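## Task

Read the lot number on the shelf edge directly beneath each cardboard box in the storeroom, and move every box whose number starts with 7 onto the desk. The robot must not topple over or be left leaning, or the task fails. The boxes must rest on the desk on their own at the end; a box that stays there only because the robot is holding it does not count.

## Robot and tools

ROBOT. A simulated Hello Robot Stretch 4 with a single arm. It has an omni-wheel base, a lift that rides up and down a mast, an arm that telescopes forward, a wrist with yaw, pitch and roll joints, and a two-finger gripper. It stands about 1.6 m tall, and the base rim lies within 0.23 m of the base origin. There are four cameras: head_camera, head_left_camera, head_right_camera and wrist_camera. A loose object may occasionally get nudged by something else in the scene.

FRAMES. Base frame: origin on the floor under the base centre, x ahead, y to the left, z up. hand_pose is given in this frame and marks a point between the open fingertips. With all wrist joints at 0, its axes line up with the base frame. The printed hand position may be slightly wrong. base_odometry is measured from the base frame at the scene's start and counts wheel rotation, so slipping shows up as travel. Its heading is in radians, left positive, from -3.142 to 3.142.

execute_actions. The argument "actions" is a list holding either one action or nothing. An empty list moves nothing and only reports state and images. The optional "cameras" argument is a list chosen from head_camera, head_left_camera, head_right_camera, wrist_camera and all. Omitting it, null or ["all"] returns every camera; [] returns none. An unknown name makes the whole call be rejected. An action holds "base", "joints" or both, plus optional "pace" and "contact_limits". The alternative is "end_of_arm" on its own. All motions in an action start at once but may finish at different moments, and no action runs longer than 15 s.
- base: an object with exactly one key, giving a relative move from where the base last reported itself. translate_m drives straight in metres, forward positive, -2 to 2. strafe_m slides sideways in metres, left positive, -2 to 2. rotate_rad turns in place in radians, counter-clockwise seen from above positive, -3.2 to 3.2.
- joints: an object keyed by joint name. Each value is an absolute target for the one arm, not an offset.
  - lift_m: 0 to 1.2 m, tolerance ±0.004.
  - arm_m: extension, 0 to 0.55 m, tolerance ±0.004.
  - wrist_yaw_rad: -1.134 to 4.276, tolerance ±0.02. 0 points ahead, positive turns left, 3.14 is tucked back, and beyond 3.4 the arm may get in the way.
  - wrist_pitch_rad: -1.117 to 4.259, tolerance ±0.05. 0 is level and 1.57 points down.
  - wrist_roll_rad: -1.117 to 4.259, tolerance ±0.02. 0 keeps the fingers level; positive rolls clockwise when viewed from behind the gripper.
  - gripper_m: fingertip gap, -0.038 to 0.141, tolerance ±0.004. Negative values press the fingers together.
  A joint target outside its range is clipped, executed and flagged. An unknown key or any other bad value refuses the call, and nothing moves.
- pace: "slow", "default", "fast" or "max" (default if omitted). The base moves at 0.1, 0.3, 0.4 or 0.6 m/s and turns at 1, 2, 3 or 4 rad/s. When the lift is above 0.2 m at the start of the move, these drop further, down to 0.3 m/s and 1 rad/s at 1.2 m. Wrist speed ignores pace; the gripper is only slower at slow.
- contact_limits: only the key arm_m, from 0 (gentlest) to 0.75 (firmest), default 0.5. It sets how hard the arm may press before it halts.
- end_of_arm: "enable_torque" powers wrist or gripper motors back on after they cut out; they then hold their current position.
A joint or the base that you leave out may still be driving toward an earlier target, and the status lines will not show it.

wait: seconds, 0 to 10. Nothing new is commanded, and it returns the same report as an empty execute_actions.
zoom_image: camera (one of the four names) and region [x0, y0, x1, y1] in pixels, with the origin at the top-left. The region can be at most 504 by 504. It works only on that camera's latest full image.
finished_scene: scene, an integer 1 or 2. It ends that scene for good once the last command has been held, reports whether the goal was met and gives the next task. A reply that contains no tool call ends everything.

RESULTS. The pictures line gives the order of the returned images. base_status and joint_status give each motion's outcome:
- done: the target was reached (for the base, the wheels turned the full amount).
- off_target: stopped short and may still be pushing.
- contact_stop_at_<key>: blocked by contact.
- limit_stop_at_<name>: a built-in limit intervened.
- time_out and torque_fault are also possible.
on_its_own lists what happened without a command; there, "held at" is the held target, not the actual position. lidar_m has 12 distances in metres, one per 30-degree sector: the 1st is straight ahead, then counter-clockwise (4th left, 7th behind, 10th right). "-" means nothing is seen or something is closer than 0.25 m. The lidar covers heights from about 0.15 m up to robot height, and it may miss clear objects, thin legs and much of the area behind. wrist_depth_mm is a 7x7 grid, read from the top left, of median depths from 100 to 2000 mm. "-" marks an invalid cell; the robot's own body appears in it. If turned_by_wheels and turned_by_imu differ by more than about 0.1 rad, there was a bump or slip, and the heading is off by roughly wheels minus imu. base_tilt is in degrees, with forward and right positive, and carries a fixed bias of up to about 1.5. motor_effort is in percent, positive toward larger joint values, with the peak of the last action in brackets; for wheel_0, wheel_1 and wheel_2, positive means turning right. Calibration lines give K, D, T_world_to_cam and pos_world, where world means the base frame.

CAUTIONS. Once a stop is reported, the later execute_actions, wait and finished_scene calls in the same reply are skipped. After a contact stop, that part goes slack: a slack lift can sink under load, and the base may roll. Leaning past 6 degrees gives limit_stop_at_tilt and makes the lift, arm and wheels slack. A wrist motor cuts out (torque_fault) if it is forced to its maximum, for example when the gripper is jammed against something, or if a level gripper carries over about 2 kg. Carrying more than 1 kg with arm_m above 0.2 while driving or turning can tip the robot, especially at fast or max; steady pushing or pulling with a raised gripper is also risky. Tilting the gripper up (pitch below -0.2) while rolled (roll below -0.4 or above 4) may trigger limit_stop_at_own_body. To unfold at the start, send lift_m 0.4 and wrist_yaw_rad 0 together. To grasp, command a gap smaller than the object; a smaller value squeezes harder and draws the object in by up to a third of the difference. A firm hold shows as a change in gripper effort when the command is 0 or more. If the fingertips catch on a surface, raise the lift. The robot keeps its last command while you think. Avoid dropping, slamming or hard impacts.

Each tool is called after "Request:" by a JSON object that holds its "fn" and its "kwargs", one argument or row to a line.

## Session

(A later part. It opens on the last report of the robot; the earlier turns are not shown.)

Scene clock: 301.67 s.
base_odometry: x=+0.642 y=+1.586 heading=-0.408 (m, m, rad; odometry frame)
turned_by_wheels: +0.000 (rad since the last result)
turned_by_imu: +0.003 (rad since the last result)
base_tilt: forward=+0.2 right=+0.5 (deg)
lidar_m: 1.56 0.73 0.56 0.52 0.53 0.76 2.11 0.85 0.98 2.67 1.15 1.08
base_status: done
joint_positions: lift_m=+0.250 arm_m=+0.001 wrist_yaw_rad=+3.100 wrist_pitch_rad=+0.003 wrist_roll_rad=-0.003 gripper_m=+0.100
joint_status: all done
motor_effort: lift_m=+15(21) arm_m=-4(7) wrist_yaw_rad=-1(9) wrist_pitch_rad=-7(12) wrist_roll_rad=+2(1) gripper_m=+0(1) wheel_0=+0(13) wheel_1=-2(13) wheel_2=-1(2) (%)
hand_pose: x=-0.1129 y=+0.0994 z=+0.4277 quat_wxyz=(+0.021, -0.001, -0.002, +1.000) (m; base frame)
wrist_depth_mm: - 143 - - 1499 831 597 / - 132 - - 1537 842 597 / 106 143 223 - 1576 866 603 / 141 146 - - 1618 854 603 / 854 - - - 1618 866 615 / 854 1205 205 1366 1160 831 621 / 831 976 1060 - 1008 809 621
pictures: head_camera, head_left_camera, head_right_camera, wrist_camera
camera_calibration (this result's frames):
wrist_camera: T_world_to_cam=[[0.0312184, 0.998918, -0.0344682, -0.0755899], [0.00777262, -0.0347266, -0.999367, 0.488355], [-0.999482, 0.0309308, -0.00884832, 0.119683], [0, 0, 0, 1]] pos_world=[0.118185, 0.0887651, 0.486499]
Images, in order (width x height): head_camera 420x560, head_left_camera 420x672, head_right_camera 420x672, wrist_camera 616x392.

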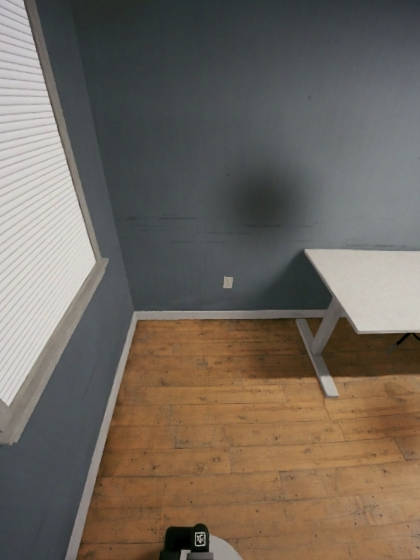

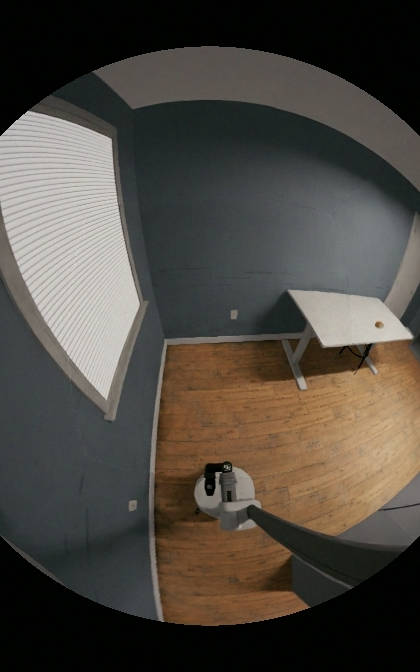

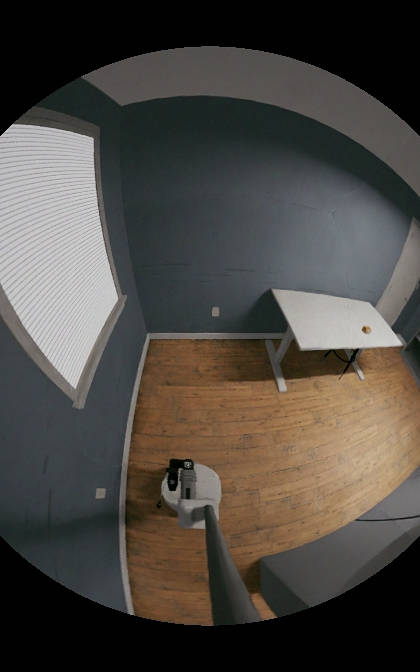

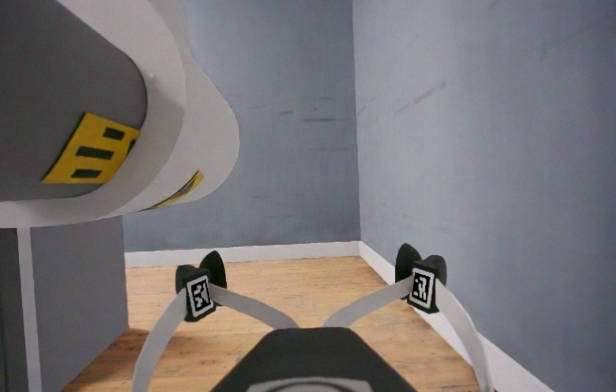

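Request:
{"fn": "execute_actions", "kwargs": {
  "actions": [
    {"base": {"translate_m": -1.76}, "joints": {"lift_m": 0.45, "wrist_yaw_rad": -0.5}, "pace": "max"}
  ],
  "cameras": ["head_camera", "head_right_camera", "wrist_camera"]
}}

Scene clock: 330.50 s.
base_odometry: x=-0.974 y=+2.284 heading=-0.408 (m, m, rad; odometry frame)
turned_by_wheels: +0.000 (rad since the last result)
turned_by_imu: -0.015 (rad since the last result)
base_tilt: forward=+0.0 right=+0.3 (deg)
lidar_m: 2.14 0.75 0.52 0.48 0.52 0.42 0.40 0.43 0.60 1.51 0.86 0.75
base_status: done
joint_positions: lift_m=+0.450 arm_m=+0.001 wrist_yaw_rad=-0.500 wrist_pitch_rad=+0.003 wrist_roll_rad=-0.003 gripper_m=+0.100
joint_status: all done
motor_effort: lift_m=+20(17) arm_m=-4(4) wrist_yaw_rad=-1(9) wrist_pitch_rad=-6(8) wrist_roll_rad=+2(2) gripper_m=-2(2) wheel_0=+1(7) wheel_1=+1(12) wheel_2=-2(13) (%)
hand_pose: x=+0.3828 y=-0.2151 z=+0.6273 quat_wxyz=(+0.969, -0.001, +0.002, -0.247) (m; base frame)
wrist_depth_mm: - - - 750 603 715 1042 / - - - 750 591 1160 1078 / - - - 768 597 1366 1138 / - - - 778 603 1308 1138 / - - - 788 580 798 1025 / - - 205 750 569 1366 1160 / 1499 1397 1499 - 621 1098 1118
pictures: head_camera, head_right_camera, wrist_camera
camera_calibration (this result's frames):
wrist_camera: T_world_to_cam=[[-0.469988, -0.882, -0.0344669, 0.0173014], [0.00844034, 0.0345558, -0.999367, 0.687741], [0.882633, -0.469981, -0.00879644, -0.201603], [0, 0, 0, 1]] pos_world=[0.180268, -0.103255, 0.686129]
Images, in order (width x height): head_camera 420x560, head_right_camera 420x672, wrist_camera 616x392.

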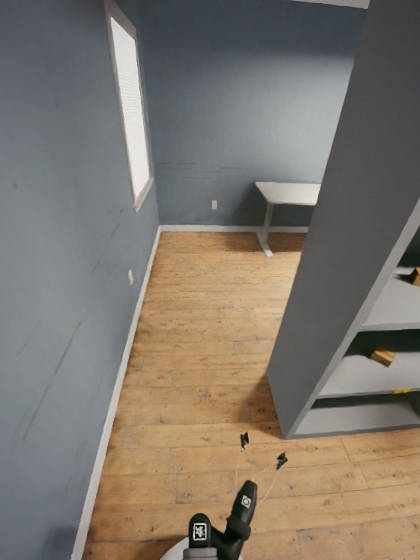

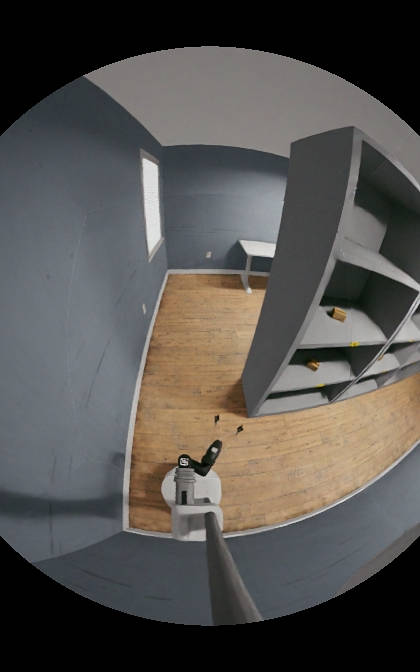

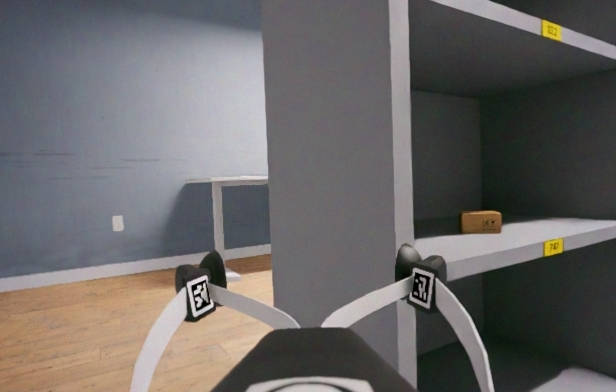

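Request:
{"fn": "zoom_image", "kwargs": {
  "camera": "wrist_camera",
  "region": [520, 5, 590, 55]
}}

Request:
{"fn": "zoom_image", "kwargs": {
  "camera": "wrist_camera",
  "region": [520, 222, 590, 272]
}}

Region (520, 5, 590, 55) of wrist_camera's 616x392 image, scaled by 7.200; it fills the top 360 rows of this view, and the rest is white.

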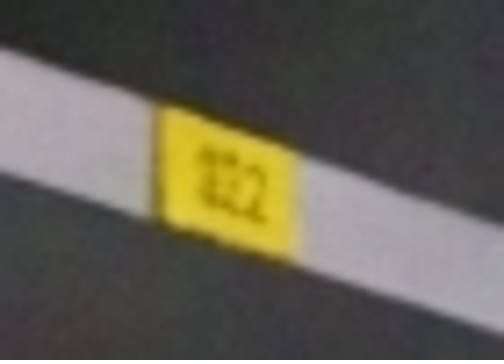

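Region (520, 222, 590, 272) of wrist_camera's 616x392 image, scaled by 7.200; it fills the top 360 rows of this view, and the rest is white.

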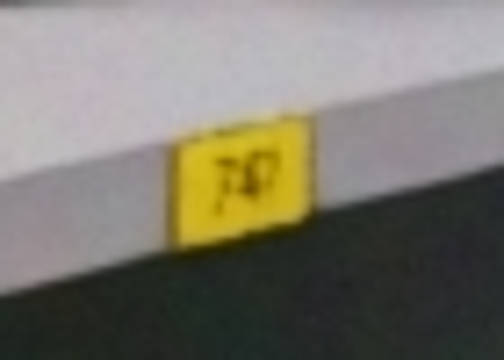

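Request:
{"fn": "execute_actions", "kwargs": {
  "actions": [
    {"base": {"strafe_m": -1.85}, "joints": {"wrist_yaw_rad": -0.44}, "pace": "max"}
  ],
  "cameras": ["head_camera", "head_right_camera", "wrist_camera"]
}}

Scene clock: 357.23 s.
base_odometry: x=-1.708 y=+0.586 heading=-0.408 (m, m, rad; odometry frame)
turned_by_wheels: +0.000 (rad since the last result)
turned_by_imu: -0.006 (rad since the last result)
base_tilt: forward=+0.2 right=+0.4 (deg)
lidar_m: 0.60 0.64 0.87 1.61 0.54 0.36 0.36 0.38 0.54 1.36 0.91 0.63
base_status: done
joint_positions: lift_m=+0.450 arm_m=+0.001 wrist_yaw_rad=-0.440 wrist_pitch_rad=+0.003 wrist_roll_rad=-0.003 gripper_m=+0.100
joint_status: all done
motor_effort: lift_m=+18(20) arm_m=-4(4) wrist_yaw_rad=-1(1) wrist_pitch_rad=-6(7) wrist_roll_rad=+1(3) gripper_m=-2(0) wheel_0=-1(13) wheel_1=+1(13) wheel_2=-1(1) (%)
hand_pose: x=+0.3954 y=-0.2020 z=+0.6275 quat_wxyz=(+0.976, -0.001, +0.002, -0.218) (m; base frame)
wrist_depth_mm: 634 647 668 676 585 723 866 / 732 820 891 778 597 1160 1138 / 750 820 917 788 603 1336 1229 / 741 820 917 809 603 1336 1205 / 732 788 788 707 580 798 946 / 455 445 204 508 559 1397 1229 / 384 798 917 - 615 1138 1160
pictures: head_camera, head_right_camera, wrist_camera
camera_calibration (this result's frames):
wrist_camera: T_world_to_cam=[[-0.416152, -0.908641, -0.0344667, 0.00806197], [0.00635996, 0.0349953, -0.999367, 0.688257], [0.909273, -0.416108, -0.00878446, -0.206167], [0, 0, 0, 1]] pos_world=[0.18644, -0.102548, 0.686288]
Images, in order (width x height): head_camera 420x560, head_right_camera 420x672, wrist_camera 616x392.

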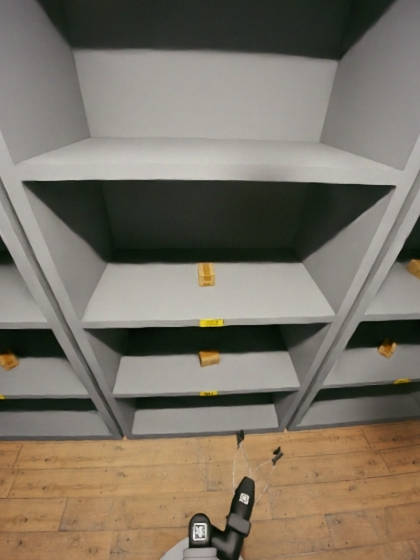

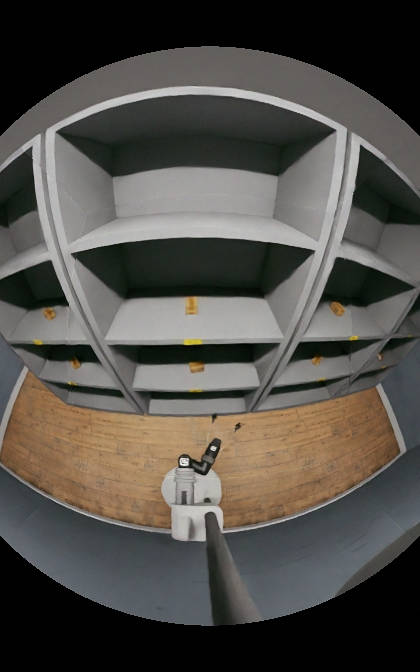

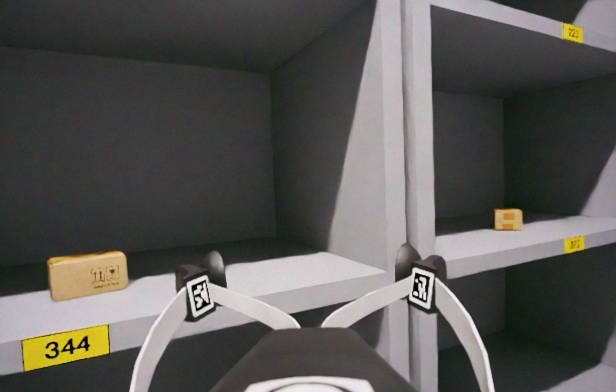

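Request:
{"fn": "zoom_image", "kwargs": {
  "camera": "head_camera",
  "region": [180, 305, 240, 340]
}}

Request:
{"fn": "zoom_image", "kwargs": {
  "camera": "wrist_camera",
  "region": [540, 8, 610, 58]
}}

Request:
{"fn": "zoom_image", "kwargs": {
  "camera": "wrist_camera",
  "region": [540, 220, 610, 270]
}}

Region (180, 305, 240, 340) of head_camera's 420x560 image, scaled by 8.400, with more detail than that image has; it fills the top 294 rows of this view, and the rest is white.

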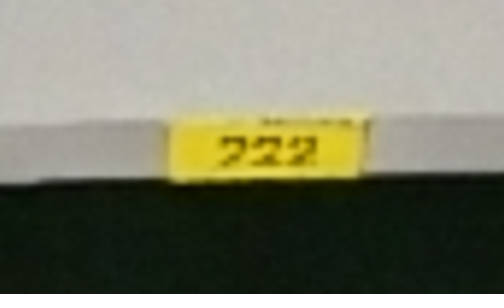

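Region (540, 8, 610, 58) of wrist_camera's 616x392 image, scaled by 7.200; it fills the top 360 rows of this view, and the rest is white.

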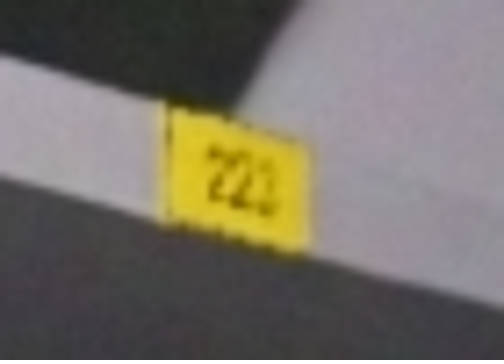

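Region (540, 220, 610, 270) of wrist_camera's 616x392 image, scaled by 7.200; it fills the top 360 rows of this view, and the rest is white.

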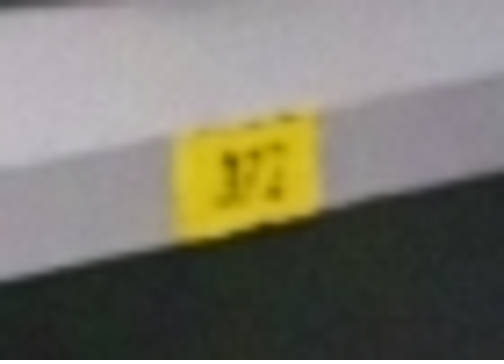

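Request:
{"fn": "execute_actions", "kwargs": {
  "actions": [
    {"base": {"strafe_m": -0.97}, "joints": {"wrist_yaw_rad": -0.4}, "pace": "max"}
  ],
  "cameras": ["head_camera", "head_right_camera", "wrist_camera"]
}}

Scene clock: 377.67 s.
base_odometry: x=-2.093 y=-0.304 heading=-0.408 (m, m, rad; odometry frame)
turned_by_wheels: +0.000 (rad since the last result)
turned_by_imu: -0.004 (rad since the last result)
base_tilt: forward=+0.1 right=+0.3 (deg)
lidar_m: 0.63 0.64 0.89 1.52 0.50 0.33 0.33 0.34 0.48 1.25 0.95 0.66
base_status: done
joint_positions: lift_m=+0.450 arm_m=+0.001 wrist_yaw_rad=-0.400 wrist_pitch_rad=+0.003 wrist_roll_rad=-0.003 gripper_m=+0.100
joint_status: all done
motor_effort: lift_m=+18(18) arm_m=-4(4) wrist_yaw_rad=-1(6) wrist_pitch_rad=-5(7) wrist_roll_rad=+2(2) gripper_m=-2(1) wheel_0=-2(15) wheel_1=+2(13) wheel_2=-1(2) (%)
hand_pose: x=+0.4033 y=-0.1929 z=+0.6275 quat_wxyz=(+0.980, -0.001, +0.002, -0.199) (m; base frame)
wrist_depth_mm: 640 654 661 661 591 707 854 / 768 831 904 768 603 1160 1138 / 768 831 917 798 597 1336 1205 / 768 842 917 798 603 1308 1229 / 750 809 788 699 585 798 904 / 455 442 205 512 580 1366 1229 / 759 831 917 - 615 1098 1138
pictures: head_camera, head_right_camera, wrist_camera
camera_calibration (this result's frames):
wrist_camera: T_world_to_cam=[[-0.379476, -0.924559, -0.0344666, 0.00176651], [0.00495739, 0.0352206, -0.999367, 0.688498], [0.925188, -0.379406, -0.00878197, -0.208894], [0, 0, 0, 1]] pos_world=[0.190524, -0.101872, 0.686289]
Images, in order (width x height): head_camera 420x560, head_right_camera 420x672, wrist_camera 616x392.

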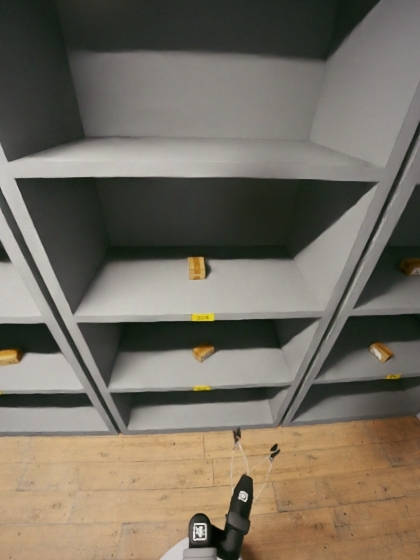

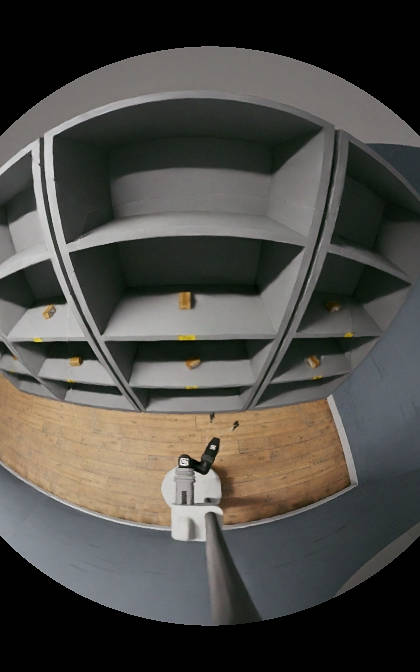

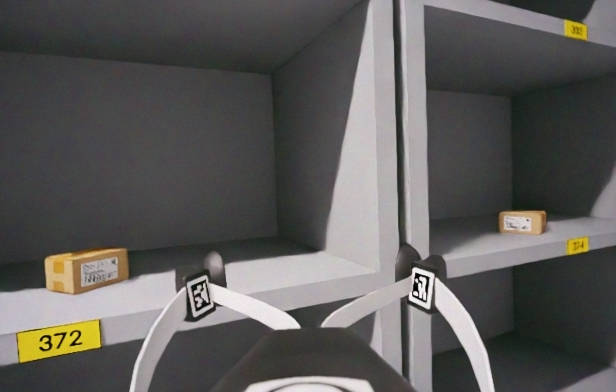

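Request:
{"fn": "zoom_image", "kwargs": {
  "camera": "wrist_camera",
  "region": [543, 5, 613, 55]
}}

Request:
{"fn": "zoom_image", "kwargs": {
  "camera": "wrist_camera",
  "region": [543, 220, 613, 270]
}}

Request:
{"fn": "zoom_image", "kwargs": {
  "camera": "head_camera",
  "region": [172, 300, 232, 335]
}}

Region (543, 5, 613, 55) of wrist_camera's 616x392 image, scaled by 7.200; it fills the top 360 rows of this view, and the rest is white.

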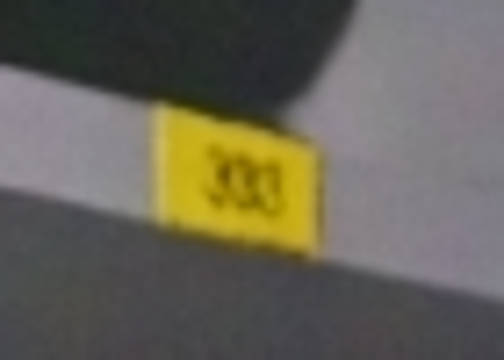

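Region (543, 220, 613, 270) of wrist_camera's 616x392 image, scaled by 7.200; it fills the top 360 rows of this view, and the rest is white.

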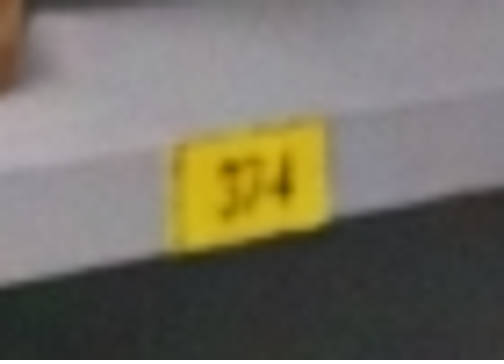

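Region (172, 300, 232, 335) of head_camera's 420x560 image, scaled by 8.400, with more detail than that image has; it fills the top 294 rows of this view, and the rest is white.

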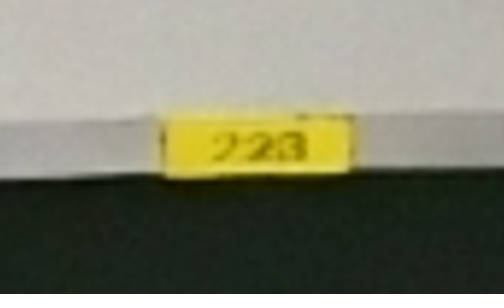

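Request:
{"fn": "execute_actions", "kwargs": {
  "actions": [
    {"base": {"strafe_m": 1.77}, "joints": {"lift_m": 0.565, "gripper_m": 0.135}, "pace": "max"}
  ],
  "cameras": ["head_camera", "wrist_camera"]
}}

Scene clock: 407.40 s.
base_odometry: x=-1.391 y=+1.321 heading=-0.408 (m, m, rad; odometry frame)
turned_by_wheels: +0.000 (rad since the last result)
turned_by_imu: +0.002 (rad since the last result)
base_tilt: forward=+0.0 right=+0.3 (deg)
lidar_m: 0.58 0.62 1.63 1.54 0.54 0.38 0.38 0.38 0.54 1.44 0.89 0.61
base_status: done
joint_positions: lift_m=+0.565 arm_m=+0.001 wrist_yaw_rad=-0.400 wrist_pitch_rad=+0.003 wrist_roll_rad=-0.003 gripper_m=+0.135
joint_status: all done
motor_effort: lift_m=+18(23) arm_m=-4(4) wrist_yaw_rad=-1(2) wrist_pitch_rad=-5(8) wrist_roll_rad=+2(1) gripper_m=+2(0) wheel_0=+1(16) wheel_1=-2(16) wheel_2=-1(1) (%)
hand_pose: x=+0.4033 y=-0.1928 z=+0.7425 quat_wxyz=(+0.980, -0.001, +0.002, -0.199) (m; base frame)
wrist_depth_mm: 373 389 430 477 525 1205 1078 / 574 591 615 508 535 676 798 / 741 798 854 521 1060 1229 1098 / 741 809 854 530 1098 1229 1118 / 732 788 878 544 535 1205 1060 / 723 676 661 488 525 661 768 / 549 539 569 - 569 1255 1160
pictures: head_camera, wrist_camera
camera_calibration (this result's frames):
wrist_camera: T_world_to_cam=[[-0.379368, -0.924604, -0.0344668, 0.00571149], [0.00495163, 0.0352221, -0.999367, 0.803418], [0.925233, -0.379298, -0.00878382, -0.207891], [0, 0, 0, 1]] pos_world=[0.190536, -0.10187, 0.801281]
Images, in order (width x height): head_camera 420x560, wrist_camera 616x392.

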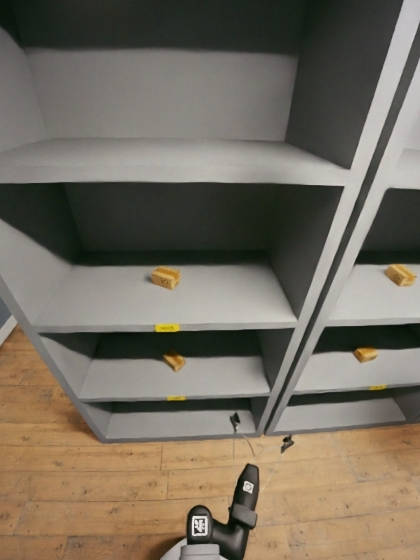

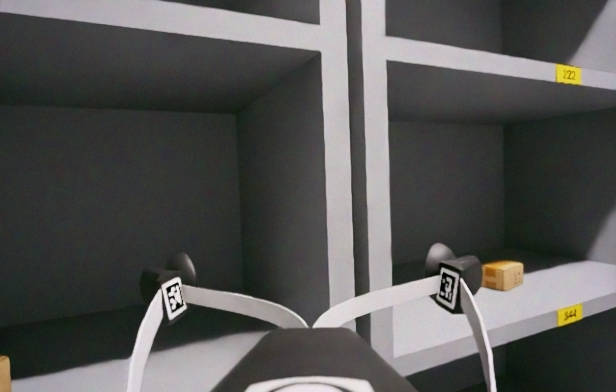

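Request:
{"fn": "zoom_image", "kwargs": {
  "camera": "wrist_camera",
  "region": [535, 50, 605, 100]
}}

Request:
{"fn": "zoom_image", "kwargs": {
  "camera": "head_camera",
  "region": [138, 312, 198, 345]
}}

Request:
{"fn": "zoom_image", "kwargs": {
  "camera": "head_camera",
  "region": [140, 340, 210, 410]
}}

Region (535, 50, 605, 100) of wrist_camera's 616x392 image, scaled by 7.200; it fills the top 360 rows of this view, and the rest is white.

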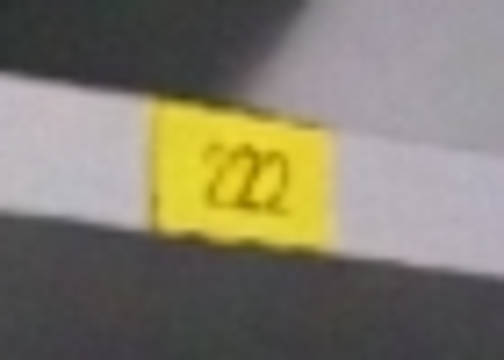

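Region (138, 312, 198, 345) of head_camera's 420x560 image, scaled by 8.400, with more detail than that image has; it fills the top 277 rows of this view, and the rest is white.

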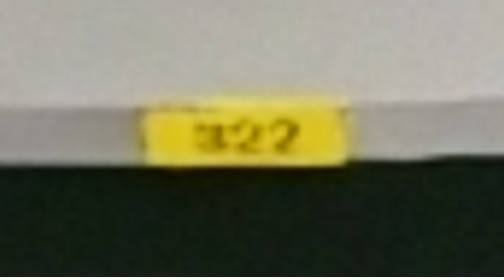

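Region (140, 340, 210, 410) of head_camera's 420x560 image, scaled by 7.200, with more detail than that image has.

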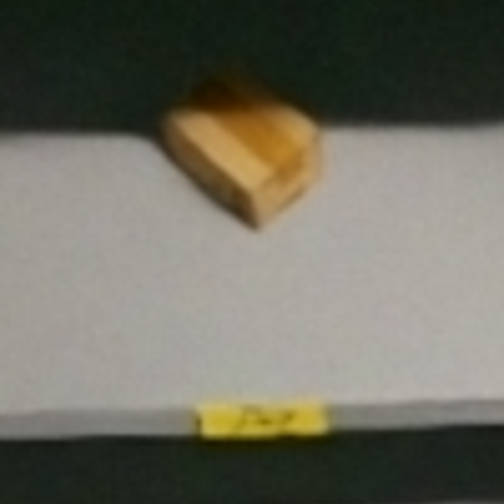

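Request:
{"fn": "execute_actions", "kwargs": {
  "actions": [
    {"base": {"strafe_m": -0.03}, "joints": {"wrist_yaw_rad": 0.83, "wrist_pitch_rad": 0.35, "arm_m": 0.33}, "pace": "fast", "contact_limits": {"arm_m": 0.2}}
  ],
  "cameras": ["head_camera", "wrist_camera"]
}}

Scene clock: 443.03 s.
base_odometry: x=-1.403 y=+1.293 heading=-0.408 (m, m, rad; odometry frame)
turned_by_wheels: +0.000 (rad since the last result)
turned_by_imu: -0.001 (rad since the last result)
base_tilt: forward=+0.1 right=+0.3 (deg)
lidar_m: 0.58 0.60 1.65 1.56 0.57 0.38 0.36 0.38 0.54 1.44 0.87 0.62
base_status: done
joint_positions: lift_m=+0.565 arm_m=+0.329 wrist_yaw_rad=+0.830 wrist_pitch_rad=+0.352 wrist_roll_rad=-0.003 gripper_m=+0.135
joint_status: all done
motor_effort: lift_m=+18(18) arm_m=+5(5) wrist_yaw_rad=-1(6) wrist_pitch_rad=-5(5) wrist_roll_rad=+2(2) gripper_m=+0(0) wheel_0=-2(12) wheel_1=-1(12) wheel_2=-1(2) (%)
contact_limits: arm_m 0.2
hand_pose: x=+0.7474 y=+0.1408 z=+0.6437 quat_wxyz=(+0.901, -0.072, +0.160, +0.397) (m; base frame)
wrist_depth_mm: 439 500 591 585 480 404 359 / 452 521 621 621 504 424 370 / 462 549 647 661 530 442 384 / 480 554 621 621 539 466 402 / 473 469 459 449 442 430 407 / 384 336 332 278 322 329 340 / 327 297 306 - 297 285 283
pictures: head_camera, wrist_camera
camera_calibration (this result's frames):
wrist_camera: T_world_to_cam=[[0.736113, -0.675901, -0.0359923, -0.426386], [-0.262283, -0.235819, -0.935733, 0.888146], [0.623976, 0.698245, -0.350867, -0.106958], [0, 0, 0, 1]] pos_world=[0.613553, -0.00407055, 0.778193]
Images, in order (width x height): head_camera 420x560, wrist_camera 616x392.

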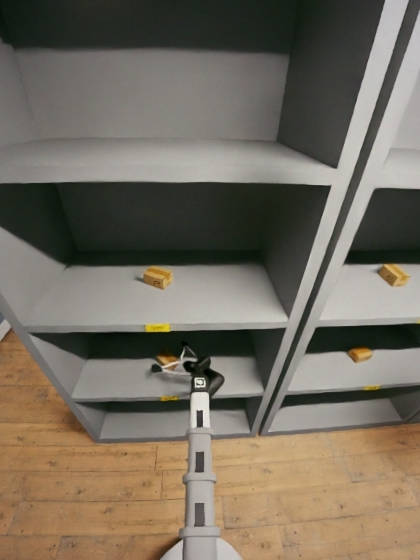

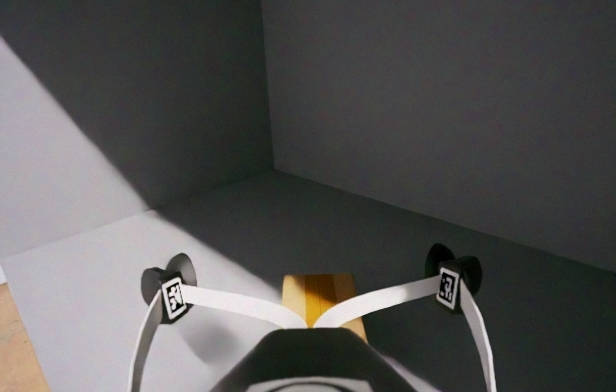

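Request:
{"fn": "execute_actions", "kwargs": {
  "actions": [
    {"base": {"strafe_m": 0.015}, "joints": {"lift_m": 0.5, "arm_m": 0.353}, "contact_limits": {"arm_m": 0.2}}
  ],
  "cameras": ["wrist_camera"]
}}

Scene clock: 452.73 s.
base_odometry: x=-1.397 y=+1.307 heading=-0.409 (m, m, rad; odometry frame)
turned_by_wheels: +0.000 (rad since the last result)
turned_by_imu: -0.001 (rad since the last result)
base_tilt: forward=+0.1 right=+0.3 (deg)
lidar_m: 0.58 0.62 1.62 1.56 0.56 0.40 0.36 0.40 0.56 1.43 0.89 0.63
base_status: done
joint_positions: lift_m=+0.500 arm_m=+0.352 wrist_yaw_rad=+0.830 wrist_pitch_rad=+0.352 wrist_roll_rad=-0.003 gripper_m=+0.135
joint_status: all done
motor_effort: lift_m=+14(12) arm_m=+5(4) wrist_yaw_rad=-2(2) wrist_pitch_rad=-6(7) wrist_roll_rad=+1(2) gripper_m=+1(2) wheel_0=-1(11) wheel_1=-1(5) wheel_2=+0(1) (%)
contact_limits: arm_m 0.2
hand_pose: x=+0.7703 y=+0.1408 z=+0.5790 quat_wxyz=(+0.901, -0.072, +0.160, +0.397) (m; base frame)
wrist_depth_mm: 427 488 585 549 452 384 338 / 436 504 603 591 473 402 353 / 449 530 621 609 504 418 364 / 449 469 459 449 433 410 375 / 343 338 332 230 320 314 309 / 267 246 239 191 233 237 248 / 219 215 216 - 215 206 204
pictures: wrist_camera
camera_calibration (this result's frames):
wrist_camera: T_world_to_cam=[[0.736235, -0.675769, -0.0359923, -0.445698], [-0.262253, -0.235881, -0.935726, 0.833646], [0.623845, 0.698353, -0.350886, -0.143907], [0, 0, 0, 1]] pos_world=[0.63654, -0.00404947, 0.713527]
Images, in order (width x height): wrist_camera 616x392.

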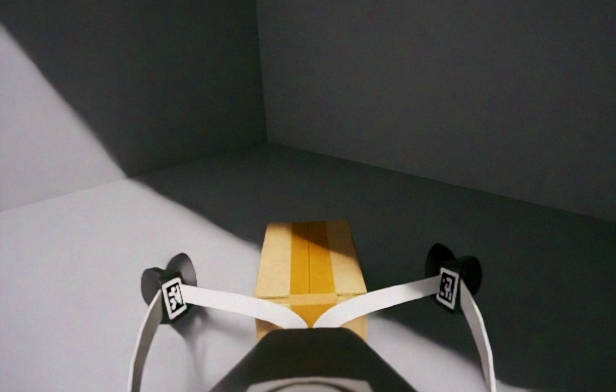

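The box is centred, so I'll grip it.

Request:
{"fn": "execute_actions", "kwargs": {
  "actions": [
    {"joints": {"gripper_m": 0.02, "lift_m": 0.496}}
  ],
  "cameras": ["wrist_camera"]
}}

Scene clock: 458.23 s.
base_odometry: x=-1.397 y=+1.307 heading=-0.409 (m, m, rad; odometry frame)
turned_by_wheels: +0.000 (rad since the last result)
turned_by_imu: -0.001 (rad since the last result)
base_tilt: forward=+0.1 right=+0.3 (deg)
lidar_m: 0.59 0.61 1.65 1.55 0.58 0.40 0.37 0.40 0.56 1.45 0.89 0.62
base_status: not commanded
joint_positions: lift_m=+0.496 arm_m=+0.352 wrist_yaw_rad=+0.830 wrist_pitch_rad=+0.353 wrist_roll_rad=-0.003 gripper_m=+0.020
joint_status: all done
motor_effort: lift_m=+14(10) arm_m=+4(4) wrist_yaw_rad=-2(2) wrist_pitch_rad=-8(8) wrist_roll_rad=+1(2) gripper_m=-16(20) wheel_0=-1(1) wheel_1=-1(1) wheel_2=+0(0) (%)
hand_pose: x=+0.7703 y=+0.1408 z=+0.5748 quat_wxyz=(+0.901, -0.072, +0.160, +0.397) (m; base frame)
wrist_depth_mm: 424 488 580 554 449 379 338 / 439 508 609 585 473 397 351 / 452 525 615 603 500 418 366 / 442 455 442 430 424 407 373 / 336 329 322 214 310 304 298 / 260 257 188 178 186 231 239 / 213 203 209 - 204 195 199
pictures: wrist_camera
camera_calibration (this result's frames):
wrist_camera: T_world_to_cam=[[0.736214, -0.675791, -0.0359907, -0.445833], [-0.262782, -0.236459, -0.935432, 0.829978], [0.623646, 0.698136, -0.35167, -0.14468], [0, 0, 0, 1]] pos_world=[0.636561, -0.00402786, 0.709462]
Images, in order (width x height): wrist_camera 616x392.

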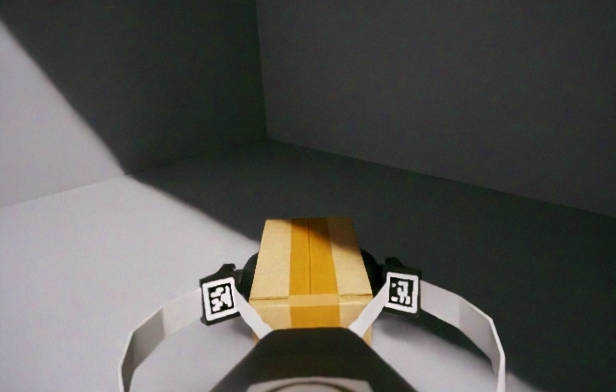

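Request:
{"fn": "execute_actions", "kwargs": {
  "actions": [
    {"joints": {"lift_m": 0.525}}
  ],
  "cameras": []
}}

Request:
{"fn": "execute_actions", "kwargs": {
  "actions": [
    {"joints": {"arm_m": 0.0}, "pace": "fast"}
  ],
  "cameras": ["wrist_camera", "head_camera"]
}}

Scene clock: 465.53 s.
base_odometry: x=-1.397 y=+1.307 heading=-0.409 (m, m, rad; odometry frame)
turned_by_wheels: +0.000 (rad since the last result)
turned_by_imu: -0.001 (rad since the last result)
base_tilt: forward=+0.0 right=+0.4 (deg)
lidar_m: 0.58 0.61 1.64 1.55 0.57 0.40 0.37 0.40 0.55 1.42 0.90 0.61
base_status: not commanded
joint_positions: lift_m=+0.525 arm_m=+0.352 wrist_yaw_rad=+0.830 wrist_pitch_rad=+0.353 wrist_roll_rad=-0.003 gripper_m=+0.020
joint_status: all done
motor_effort: lift_m=+22(25) arm_m=+5(4) wrist_yaw_rad=-1(2) wrist_pitch_rad=-9(9) wrist_roll_rad=+1(3) gripper_m=-19(18) wheel_0=-1(1) wheel_1=-1(1) wheel_2=+0(0) (%)
hand_pose: x=+0.7703 y=+0.1408 z=+0.6031 quat_wxyz=(+0.901, -0.072, +0.160, +0.397) (m; base frame)
wrist_depth_mm: 427 492 574 549 449 382 338 / 442 508 609 585 473 402 351 / 452 525 627 627 504 421 364 / 466 512 517 508 492 427 379 / 392 389 377 213 362 357 351 / 304 303 187 177 187 271 279 / 249 238 245 - 238 229 233
pictures: none
No camera images: the call's "cameras" was empty. Leave "cameras" out to get every camera's image.

Scene clock: 467.37 s.
base_odometry: x=-1.397 y=+1.307 heading=-0.409 (m, m, rad; odometry frame)
turned_by_wheels: +0.000 (rad since the last result)
turned_by_imu: +0.000 (rad since the last result)
base_tilt: forward=+0.1 right=+0.4 (deg)
lidar_m: 0.58 0.62 1.63 1.56 0.56 0.40 0.37 0.39 0.55 1.44 0.85 0.60
base_status: not commanded
joint_positions: lift_m=+0.525 arm_m=+0.001 wrist_yaw_rad=+0.830 wrist_pitch_rad=+0.354 wrist_roll_rad=-0.003 gripper_m=+0.020
joint_status: all done
motor_effort: lift_m=+21(21) arm_m=-4(6) wrist_yaw_rad=-1(2) wrist_pitch_rad=-9(10) wrist_roll_rad=+1(1) gripper_m=-18(19) wheel_0=-1(1) wheel_1=+0(0) wheel_2=+0(0) (%)
hand_pose: x=+0.4188 y=+0.1408 z=+0.6030 quat_wxyz=(+0.901, -0.072, +0.160, +0.397) (m; base frame)
wrist_depth_mm: 1229 1464 597 707 809 707 621 / 1308 1499 627 741 866 732 634 / 1336 1576 676 723 778 715 640 / 1366 1661 723 549 496 488 480 / 1397 1430 1336 215 407 375 359 / 1160 1160 187 178 186 366 315 / 946 904 931 - 798 768 759
pictures: head_camera, wrist_camera
camera_calibration (this result's frames):
wrist_camera: T_world_to_cam=[[0.736214, -0.675791, -0.0359899, -0.186104], [-0.26304, -0.236749, -0.935286, 0.764106], [0.623537, 0.698037, -0.352058, 0.0847364], [0, 0, 0, 1]] pos_world=[0.285167, -0.00401553, 0.737792]
Images, in order (width x height): head_camera 420x560, wrist_camera 616x392.

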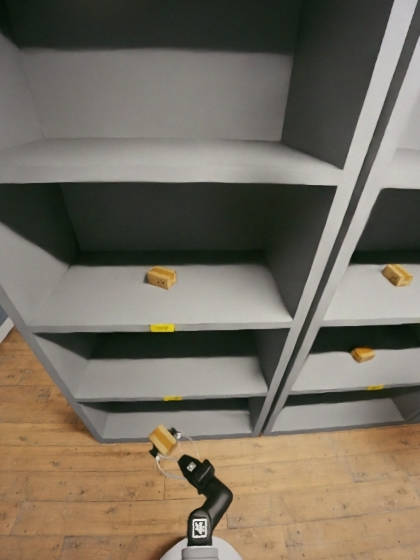

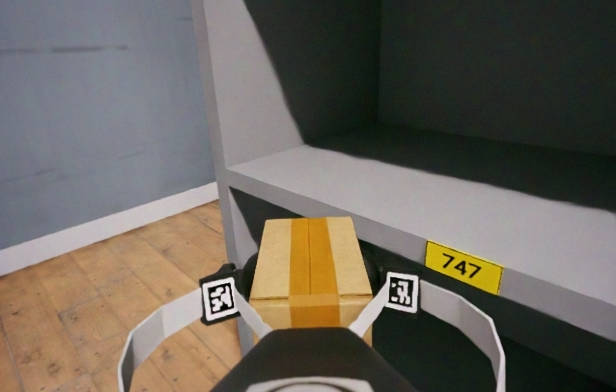

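Request:
{"fn": "execute_actions", "kwargs": {
  "actions": [
    {"base": {"strafe_m": 0.99}, "joints": {"lift_m": 0.25}, "pace": "max"}
  ],
  "cameras": ["head_camera"]
}}

Scene clock: 480.27 s.
base_odometry: x=-1.003 y=+2.215 heading=-0.409 (m, m, rad; odometry frame)
turned_by_wheels: +0.000 (rad since the last result)
turned_by_imu: +0.001 (rad since the last result)
base_tilt: forward=+0.1 right=+0.3 (deg)
lidar_m: 2.44 0.86 0.59 0.56 0.59 0.42 0.39 0.42 0.58 1.54 0.85 0.71
base_status: done
joint_positions: lift_m=+0.250 arm_m=+0.001 wrist_yaw_rad=+0.830 wrist_pitch_rad=+0.353 wrist_roll_rad=-0.003 gripper_m=+0.020
joint_status: all done
motor_effort: lift_m=+17(22) arm_m=-4(5) wrist_yaw_rad=-1(0) wrist_pitch_rad=-8(10) wrist_roll_rad=+2(2) gripper_m=-16(13) wheel_0=+2(11) wheel_1=-1(12) wheel_2=-1(2) (%)
hand_pose: x=+0.4188 y=+0.1408 z=+0.3284 quat_wxyz=(+0.901, -0.072, +0.160, +0.397) (m; base frame)
wrist_depth_mm: 477 554 647 798 1025 1430 - / 496 574 683 842 1078 1618 - / 512 591 715 878 1160 1618 1708 / 525 615 750 904 1098 1160 1138 / 544 640 741 214 854 831 820 / 559 634 187 178 186 640 654 / 554 554 574 - 559 535 544
pictures: head_camera
Images, in order (width x height): head_camera 420x560.

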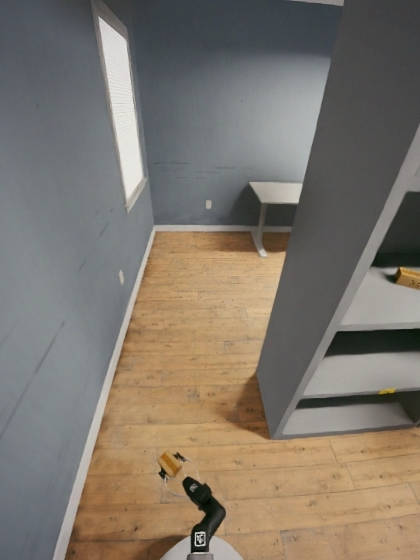

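Request:
{"fn": "execute_actions", "kwargs": {
  "actions": [
    {"base": {"translate_m": 2.0}, "joints": {"lift_m": 0.74, "wrist_yaw_rad": 0.0}, "pace": "max"}
  ],
  "cameras": ["head_camera", "head_right_camera"]
}}

Scene clock: 493.57 s.
base_odometry: x=+0.832 y=+1.421 heading=-0.408 (m, m, rad; odometry frame)
turned_by_wheels: +0.000 (rad since the last result)
turned_by_imu: +0.013 (rad since the last result)
base_tilt: forward=+0.0 right=+0.4 (deg)
lidar_m: 1.32 0.83 0.60 0.57 0.63 0.88 2.38 1.01 1.34 2.17 0.87 0.94
base_status: done
joint_positions: lift_m=+0.740 arm_m=+0.001 wrist_yaw_rad=+0.000 wrist_pitch_rad=+0.353 wrist_roll_rad=-0.003 gripper_m=+0.020
joint_status: all done
motor_effort: lift_m=+20(21) arm_m=-4(5) wrist_yaw_rad=-2(8) wrist_pitch_rad=-7(9) wrist_roll_rad=+2(2) gripper_m=-19(17) wheel_0=-1(8) wheel_1=+0(11) wheel_2=+2(15) (%)
hand_pose: x=+0.4423 y=-0.0874 z=+0.8182 quat_wxyz=(+0.984, -0.002, +0.176, +0.000) (m; base frame)
wrist_depth_mm: 991 991 1042 1008 1025 1042 1042 / 1042 1060 1060 1078 1078 1078 1098 / 1042 1118 1138 1138 1138 1138 946 / 1025 1182 1205 1205 1229 1229 1255 / 1025 1255 1281 213 1281 1336 1336 / 1008 1336 187 178 187 1308 1336 / 1008 1182 1182 - 1160 1118 1008
pictures: head_camera, head_right_camera
Images, in order (width x height): head_camera 420x560, head_right_camera 420x672.

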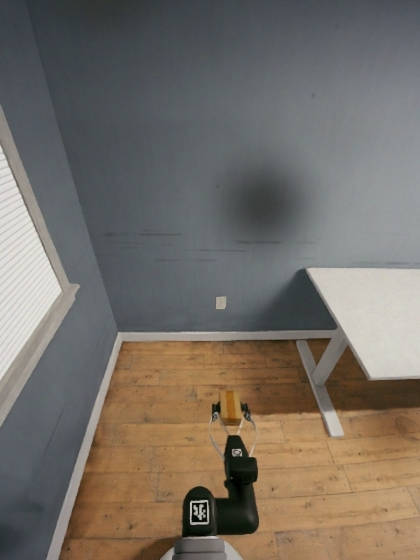

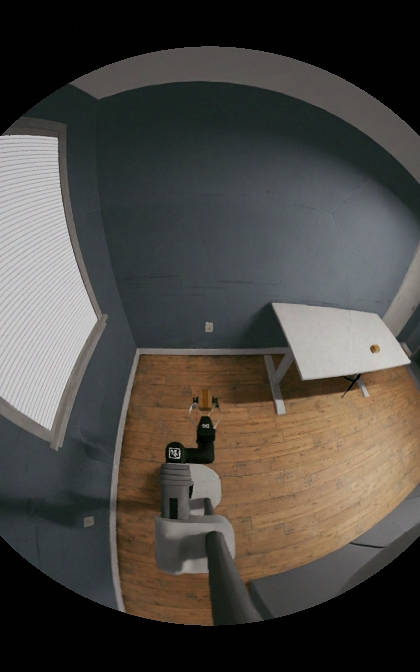

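Request:
{"fn": "execute_actions", "kwargs": {
  "actions": [
    {"base": {"strafe_m": -0.64}, "joints": {"lift_m": 0.71, "wrist_yaw_rad": -0.6, "arm_m": 0.45}, "pace": "fast", "contact_limits": {"arm_m": 0.2}}
  ],
  "cameras": ["head_camera", "wrist_camera"]
}}

Scene clock: 508.30 s.
base_odometry: x=+0.578 y=+0.834 heading=-0.408 (m, m, rad; odometry frame)
turned_by_wheels: +0.000 (rad since the last result)
turned_by_imu: -0.002 (rad since the last result)
base_tilt: forward=+0.1 right=+0.4 (deg)
lidar_m: 0.58 1.40 1.25 1.22 1.28 1.76 0.92 0.97 1.35 3.03 0.81 0.59
base_status: done
joint_positions: lift_m=+0.710 arm_m=+0.449 wrist_yaw_rad=-0.600 wrist_pitch_rad=+0.353 wrist_roll_rad=-0.003 gripper_m=+0.020
joint_status: all done
motor_effort: lift_m=+15(14) arm_m=+4(8) wrist_yaw_rad=-2(9) wrist_pitch_rad=-8(10) wrist_roll_rad=+2(2) gripper_m=-16(15) wheel_0=+0(9) wheel_1=+0(8) wheel_2=+0(2) (%)
contact_limits: arm_m 0.2
hand_pose: x=+0.7942 y=-0.2250 z=+0.7886 quat_wxyz=(+0.941, +0.050, +0.168, -0.291) (m; base frame)
wrist_depth_mm: 554 621 715 842 1008 1205 1499 / 574 647 741 878 1042 1255 1661 / 591 676 750 798 778 750 741 / 544 530 521 508 496 488 480 / 392 384 375 213 364 359 355 / 306 301 187 177 186 272 281 / 248 237 244 - 239 229 235
pictures: head_camera, wrist_camera
camera_calibration (this result's frames):
wrist_camera: T_world_to_cam=[[-0.565783, -0.823768, -0.0359868, 0.297838], [-0.271186, 0.227118, -0.935348, 1.06073], [0.778683, -0.519445, -0.351894, -0.22591], [0, 0, 0, 1]] pos_world=[0.63208, -0.11291, 0.923377]
Images, in order (width x height): head_camera 420x560, wrist_camera 616x392.

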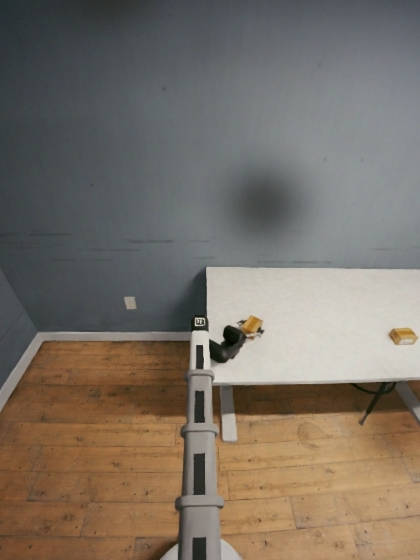

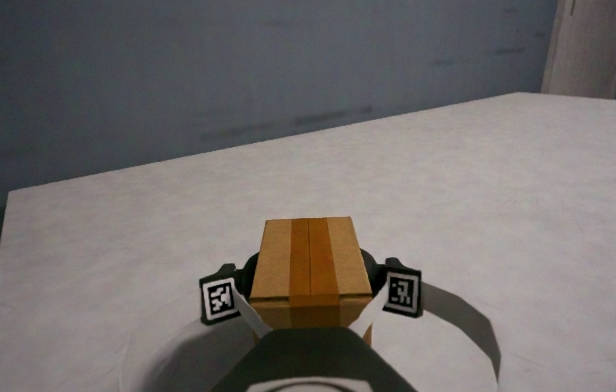

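Request:
{"fn": "execute_actions", "kwargs": {
  "actions": [
    {"joints": {"lift_m": 0.683}, "pace": "slow"}
  ],
  "cameras": []
}}

Request:
{"fn": "execute_actions", "kwargs": {
  "actions": [
    {"joints": {"gripper_m": 0.11}}
  ],
  "cameras": ["wrist_camera"]
}}

Scene clock: 516.37 s.
base_odometry: x=+0.578 y=+0.834 heading=-0.408 (m, m, rad; odometry frame)
turned_by_wheels: +0.000 (rad since the last result)
turned_by_imu: -0.001 (rad since the last result)
base_tilt: forward=+0.0 right=+0.4 (deg)
lidar_m: 0.56 1.38 1.25 1.19 1.29 1.78 0.92 0.95 1.33 3.02 0.79 0.56
base_status: not commanded
joint_positions: lift_m=+0.683 arm_m=+0.449 wrist_yaw_rad=-0.600 wrist_pitch_rad=+0.353 wrist_roll_rad=-0.003 gripper_m=+0.020
joint_status: all done
motor_effort: lift_m=+14(13) arm_m=+4(4) wrist_yaw_rad=-1(2) wrist_pitch_rad=-8(7) wrist_roll_rad=+2(4) gripper_m=-17(17) wheel_0=+0(0) wheel_1=+0(1) wheel_2=+0(0) (%)
hand_pose: x=+0.7942 y=-0.2250 z=+0.7617 quat_wxyz=(+0.941, +0.050, +0.168, -0.291) (m; base frame)
wrist_depth_mm: 559 621 715 831 991 1205 1537 / 580 654 750 854 1025 1205 1537 / 591 661 707 691 661 640 627 / 466 455 445 439 424 418 415 / 332 330 324 214 315 310 306 / 260 258 189 178 186 235 244 / 215 204 211 - 205 198 201
pictures: none
No camera images: the call's "cameras" was empty. Leave "cameras" out to get every camera's image.

Scene clock: 518.10 s.
base_odometry: x=+0.578 y=+0.834 heading=-0.408 (m, m, rad; odometry frame)
turned_by_wheels: +0.000 (rad since the last result)
turned_by_imu: +0.000 (rad since the last result)
base_tilt: forward=+0.0 right=+0.3 (deg)
lidar_m: 0.55 1.40 1.25 1.20 1.28 1.78 0.92 0.97 1.33 3.02 0.82 0.59
base_status: not commanded
joint_positions: lift_m=+0.683 arm_m=+0.449 wrist_yaw_rad=-0.600 wrist_pitch_rad=+0.353 wrist_roll_rad=-0.003 gripper_m=+0.110
joint_status: all done
motor_effort: lift_m=+14(14) arm_m=+4(4) wrist_yaw_rad=-2(1) wrist_pitch_rad=-6(10) wrist_roll_rad=+2(2) gripper_m=+0(18) wheel_0=+0(0) wheel_1=+1(1) wheel_2=+0(0) (%)
hand_pose: x=+0.7943 y=-0.2250 z=+0.7619 quat_wxyz=(+0.941, +0.050, +0.168, -0.291) (m; base frame)
wrist_depth_mm: 554 621 707 820 976 1205 1499 / 574 654 732 866 1042 1160 1537 / 597 647 723 699 676 647 634 / 469 459 449 442 427 418 415 / 338 330 325 225 314 310 307 / 262 257 200 190 229 237 244 / 214 206 218 - 212 198 202
pictures: wrist_camera
camera_calibration (this result's frames):
wrist_camera: T_world_to_cam=[[-0.565767, -0.823779, -0.0359883, 0.296862], [-0.270675, 0.22677, -0.93558, 1.03543], [0.778873, -0.519579, -0.351276, -0.236042], [0, 0, 0, 1]] pos_world=[0.632065, -0.112898, 0.896491]
Images, in order (width x height): wrist_camera 616x392.

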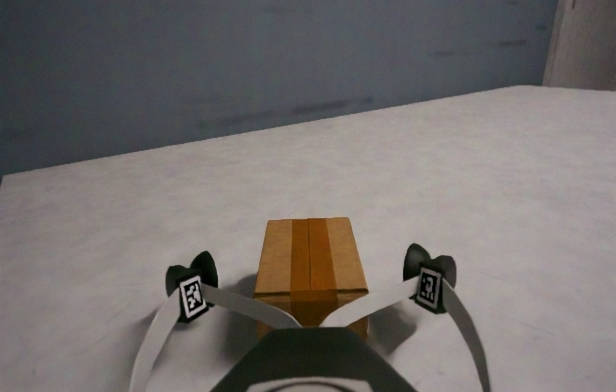

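The box is released. The wrist is angled, so I'll lift straight up to clear it.

Request:
{"fn": "execute_actions", "kwargs": {
  "actions": [
    {"joints": {"lift_m": 0.8}, "pace": "max"}
  ],
  "cameras": ["head_camera", "wrist_camera"]
}}

Scene clock: 523.07 s.
base_odometry: x=+0.578 y=+0.834 heading=-0.408 (m, m, rad; odometry frame)
turned_by_wheels: +0.000 (rad since the last result)
turned_by_imu: -0.001 (rad since the last result)
base_tilt: forward=+0.1 right=+0.4 (deg)
lidar_m: 0.57 1.37 1.26 1.21 1.30 1.77 0.91 0.95 1.33 3.02 0.79 0.56
base_status: not commanded
joint_positions: lift_m=+0.800 arm_m=+0.449 wrist_yaw_rad=-0.600 wrist_pitch_rad=+0.352 wrist_roll_rad=-0.003 gripper_m=+0.110
joint_status: all done
motor_effort: lift_m=+20(19) arm_m=+4(4) wrist_yaw_rad=-1(1) wrist_pitch_rad=-5(9) wrist_roll_rad=+2(0) gripper_m=-2(0) wheel_0=+0(0) wheel_1=+0(1) wheel_2=+0(0) (%)
hand_pose: x=+0.7943 y=-0.2250 z=+0.8785 quat_wxyz=(+0.941, +0.050, +0.168, -0.291) (m; base frame)
wrist_depth_mm: 554 627 707 831 976 1229 1499 / 580 654 741 866 1042 1336 1661 / 591 676 778 917 1042 1118 1078 / 621 683 759 750 732 715 707 / 603 564 554 544 535 530 517 / 466 439 206 430 392 402 415 / 377 349 368 - 362 338 343
pictures: head_camera, wrist_camera
camera_calibration (this result's frames):
wrist_camera: T_world_to_cam=[[-0.565828, -0.823738, -0.0359893, 0.301095], [-0.270263, 0.226528, -0.935758, 1.14432], [0.778972, -0.519751, -0.350801, -0.195656], [0, 0, 0, 1]] pos_world=[0.632045, -0.112889, 1.013]
Images, in order (width x height): head_camera 420x560, wrist_camera 616x392.

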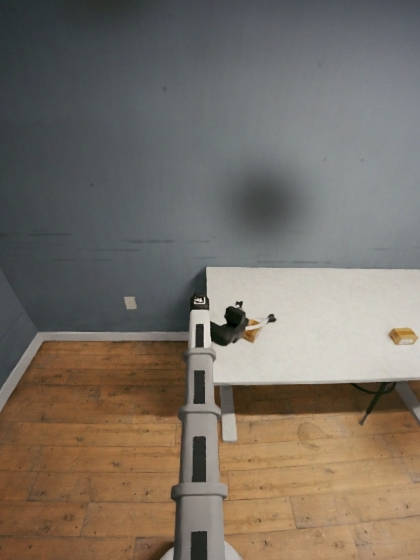

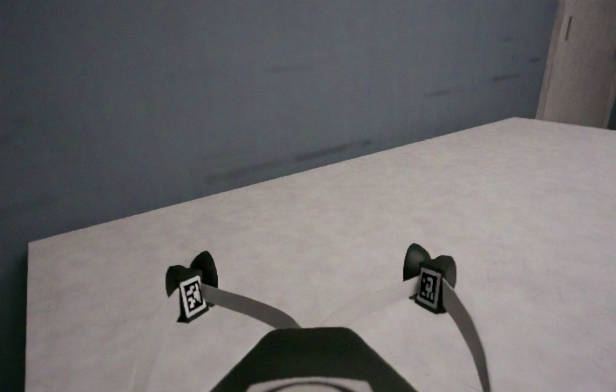

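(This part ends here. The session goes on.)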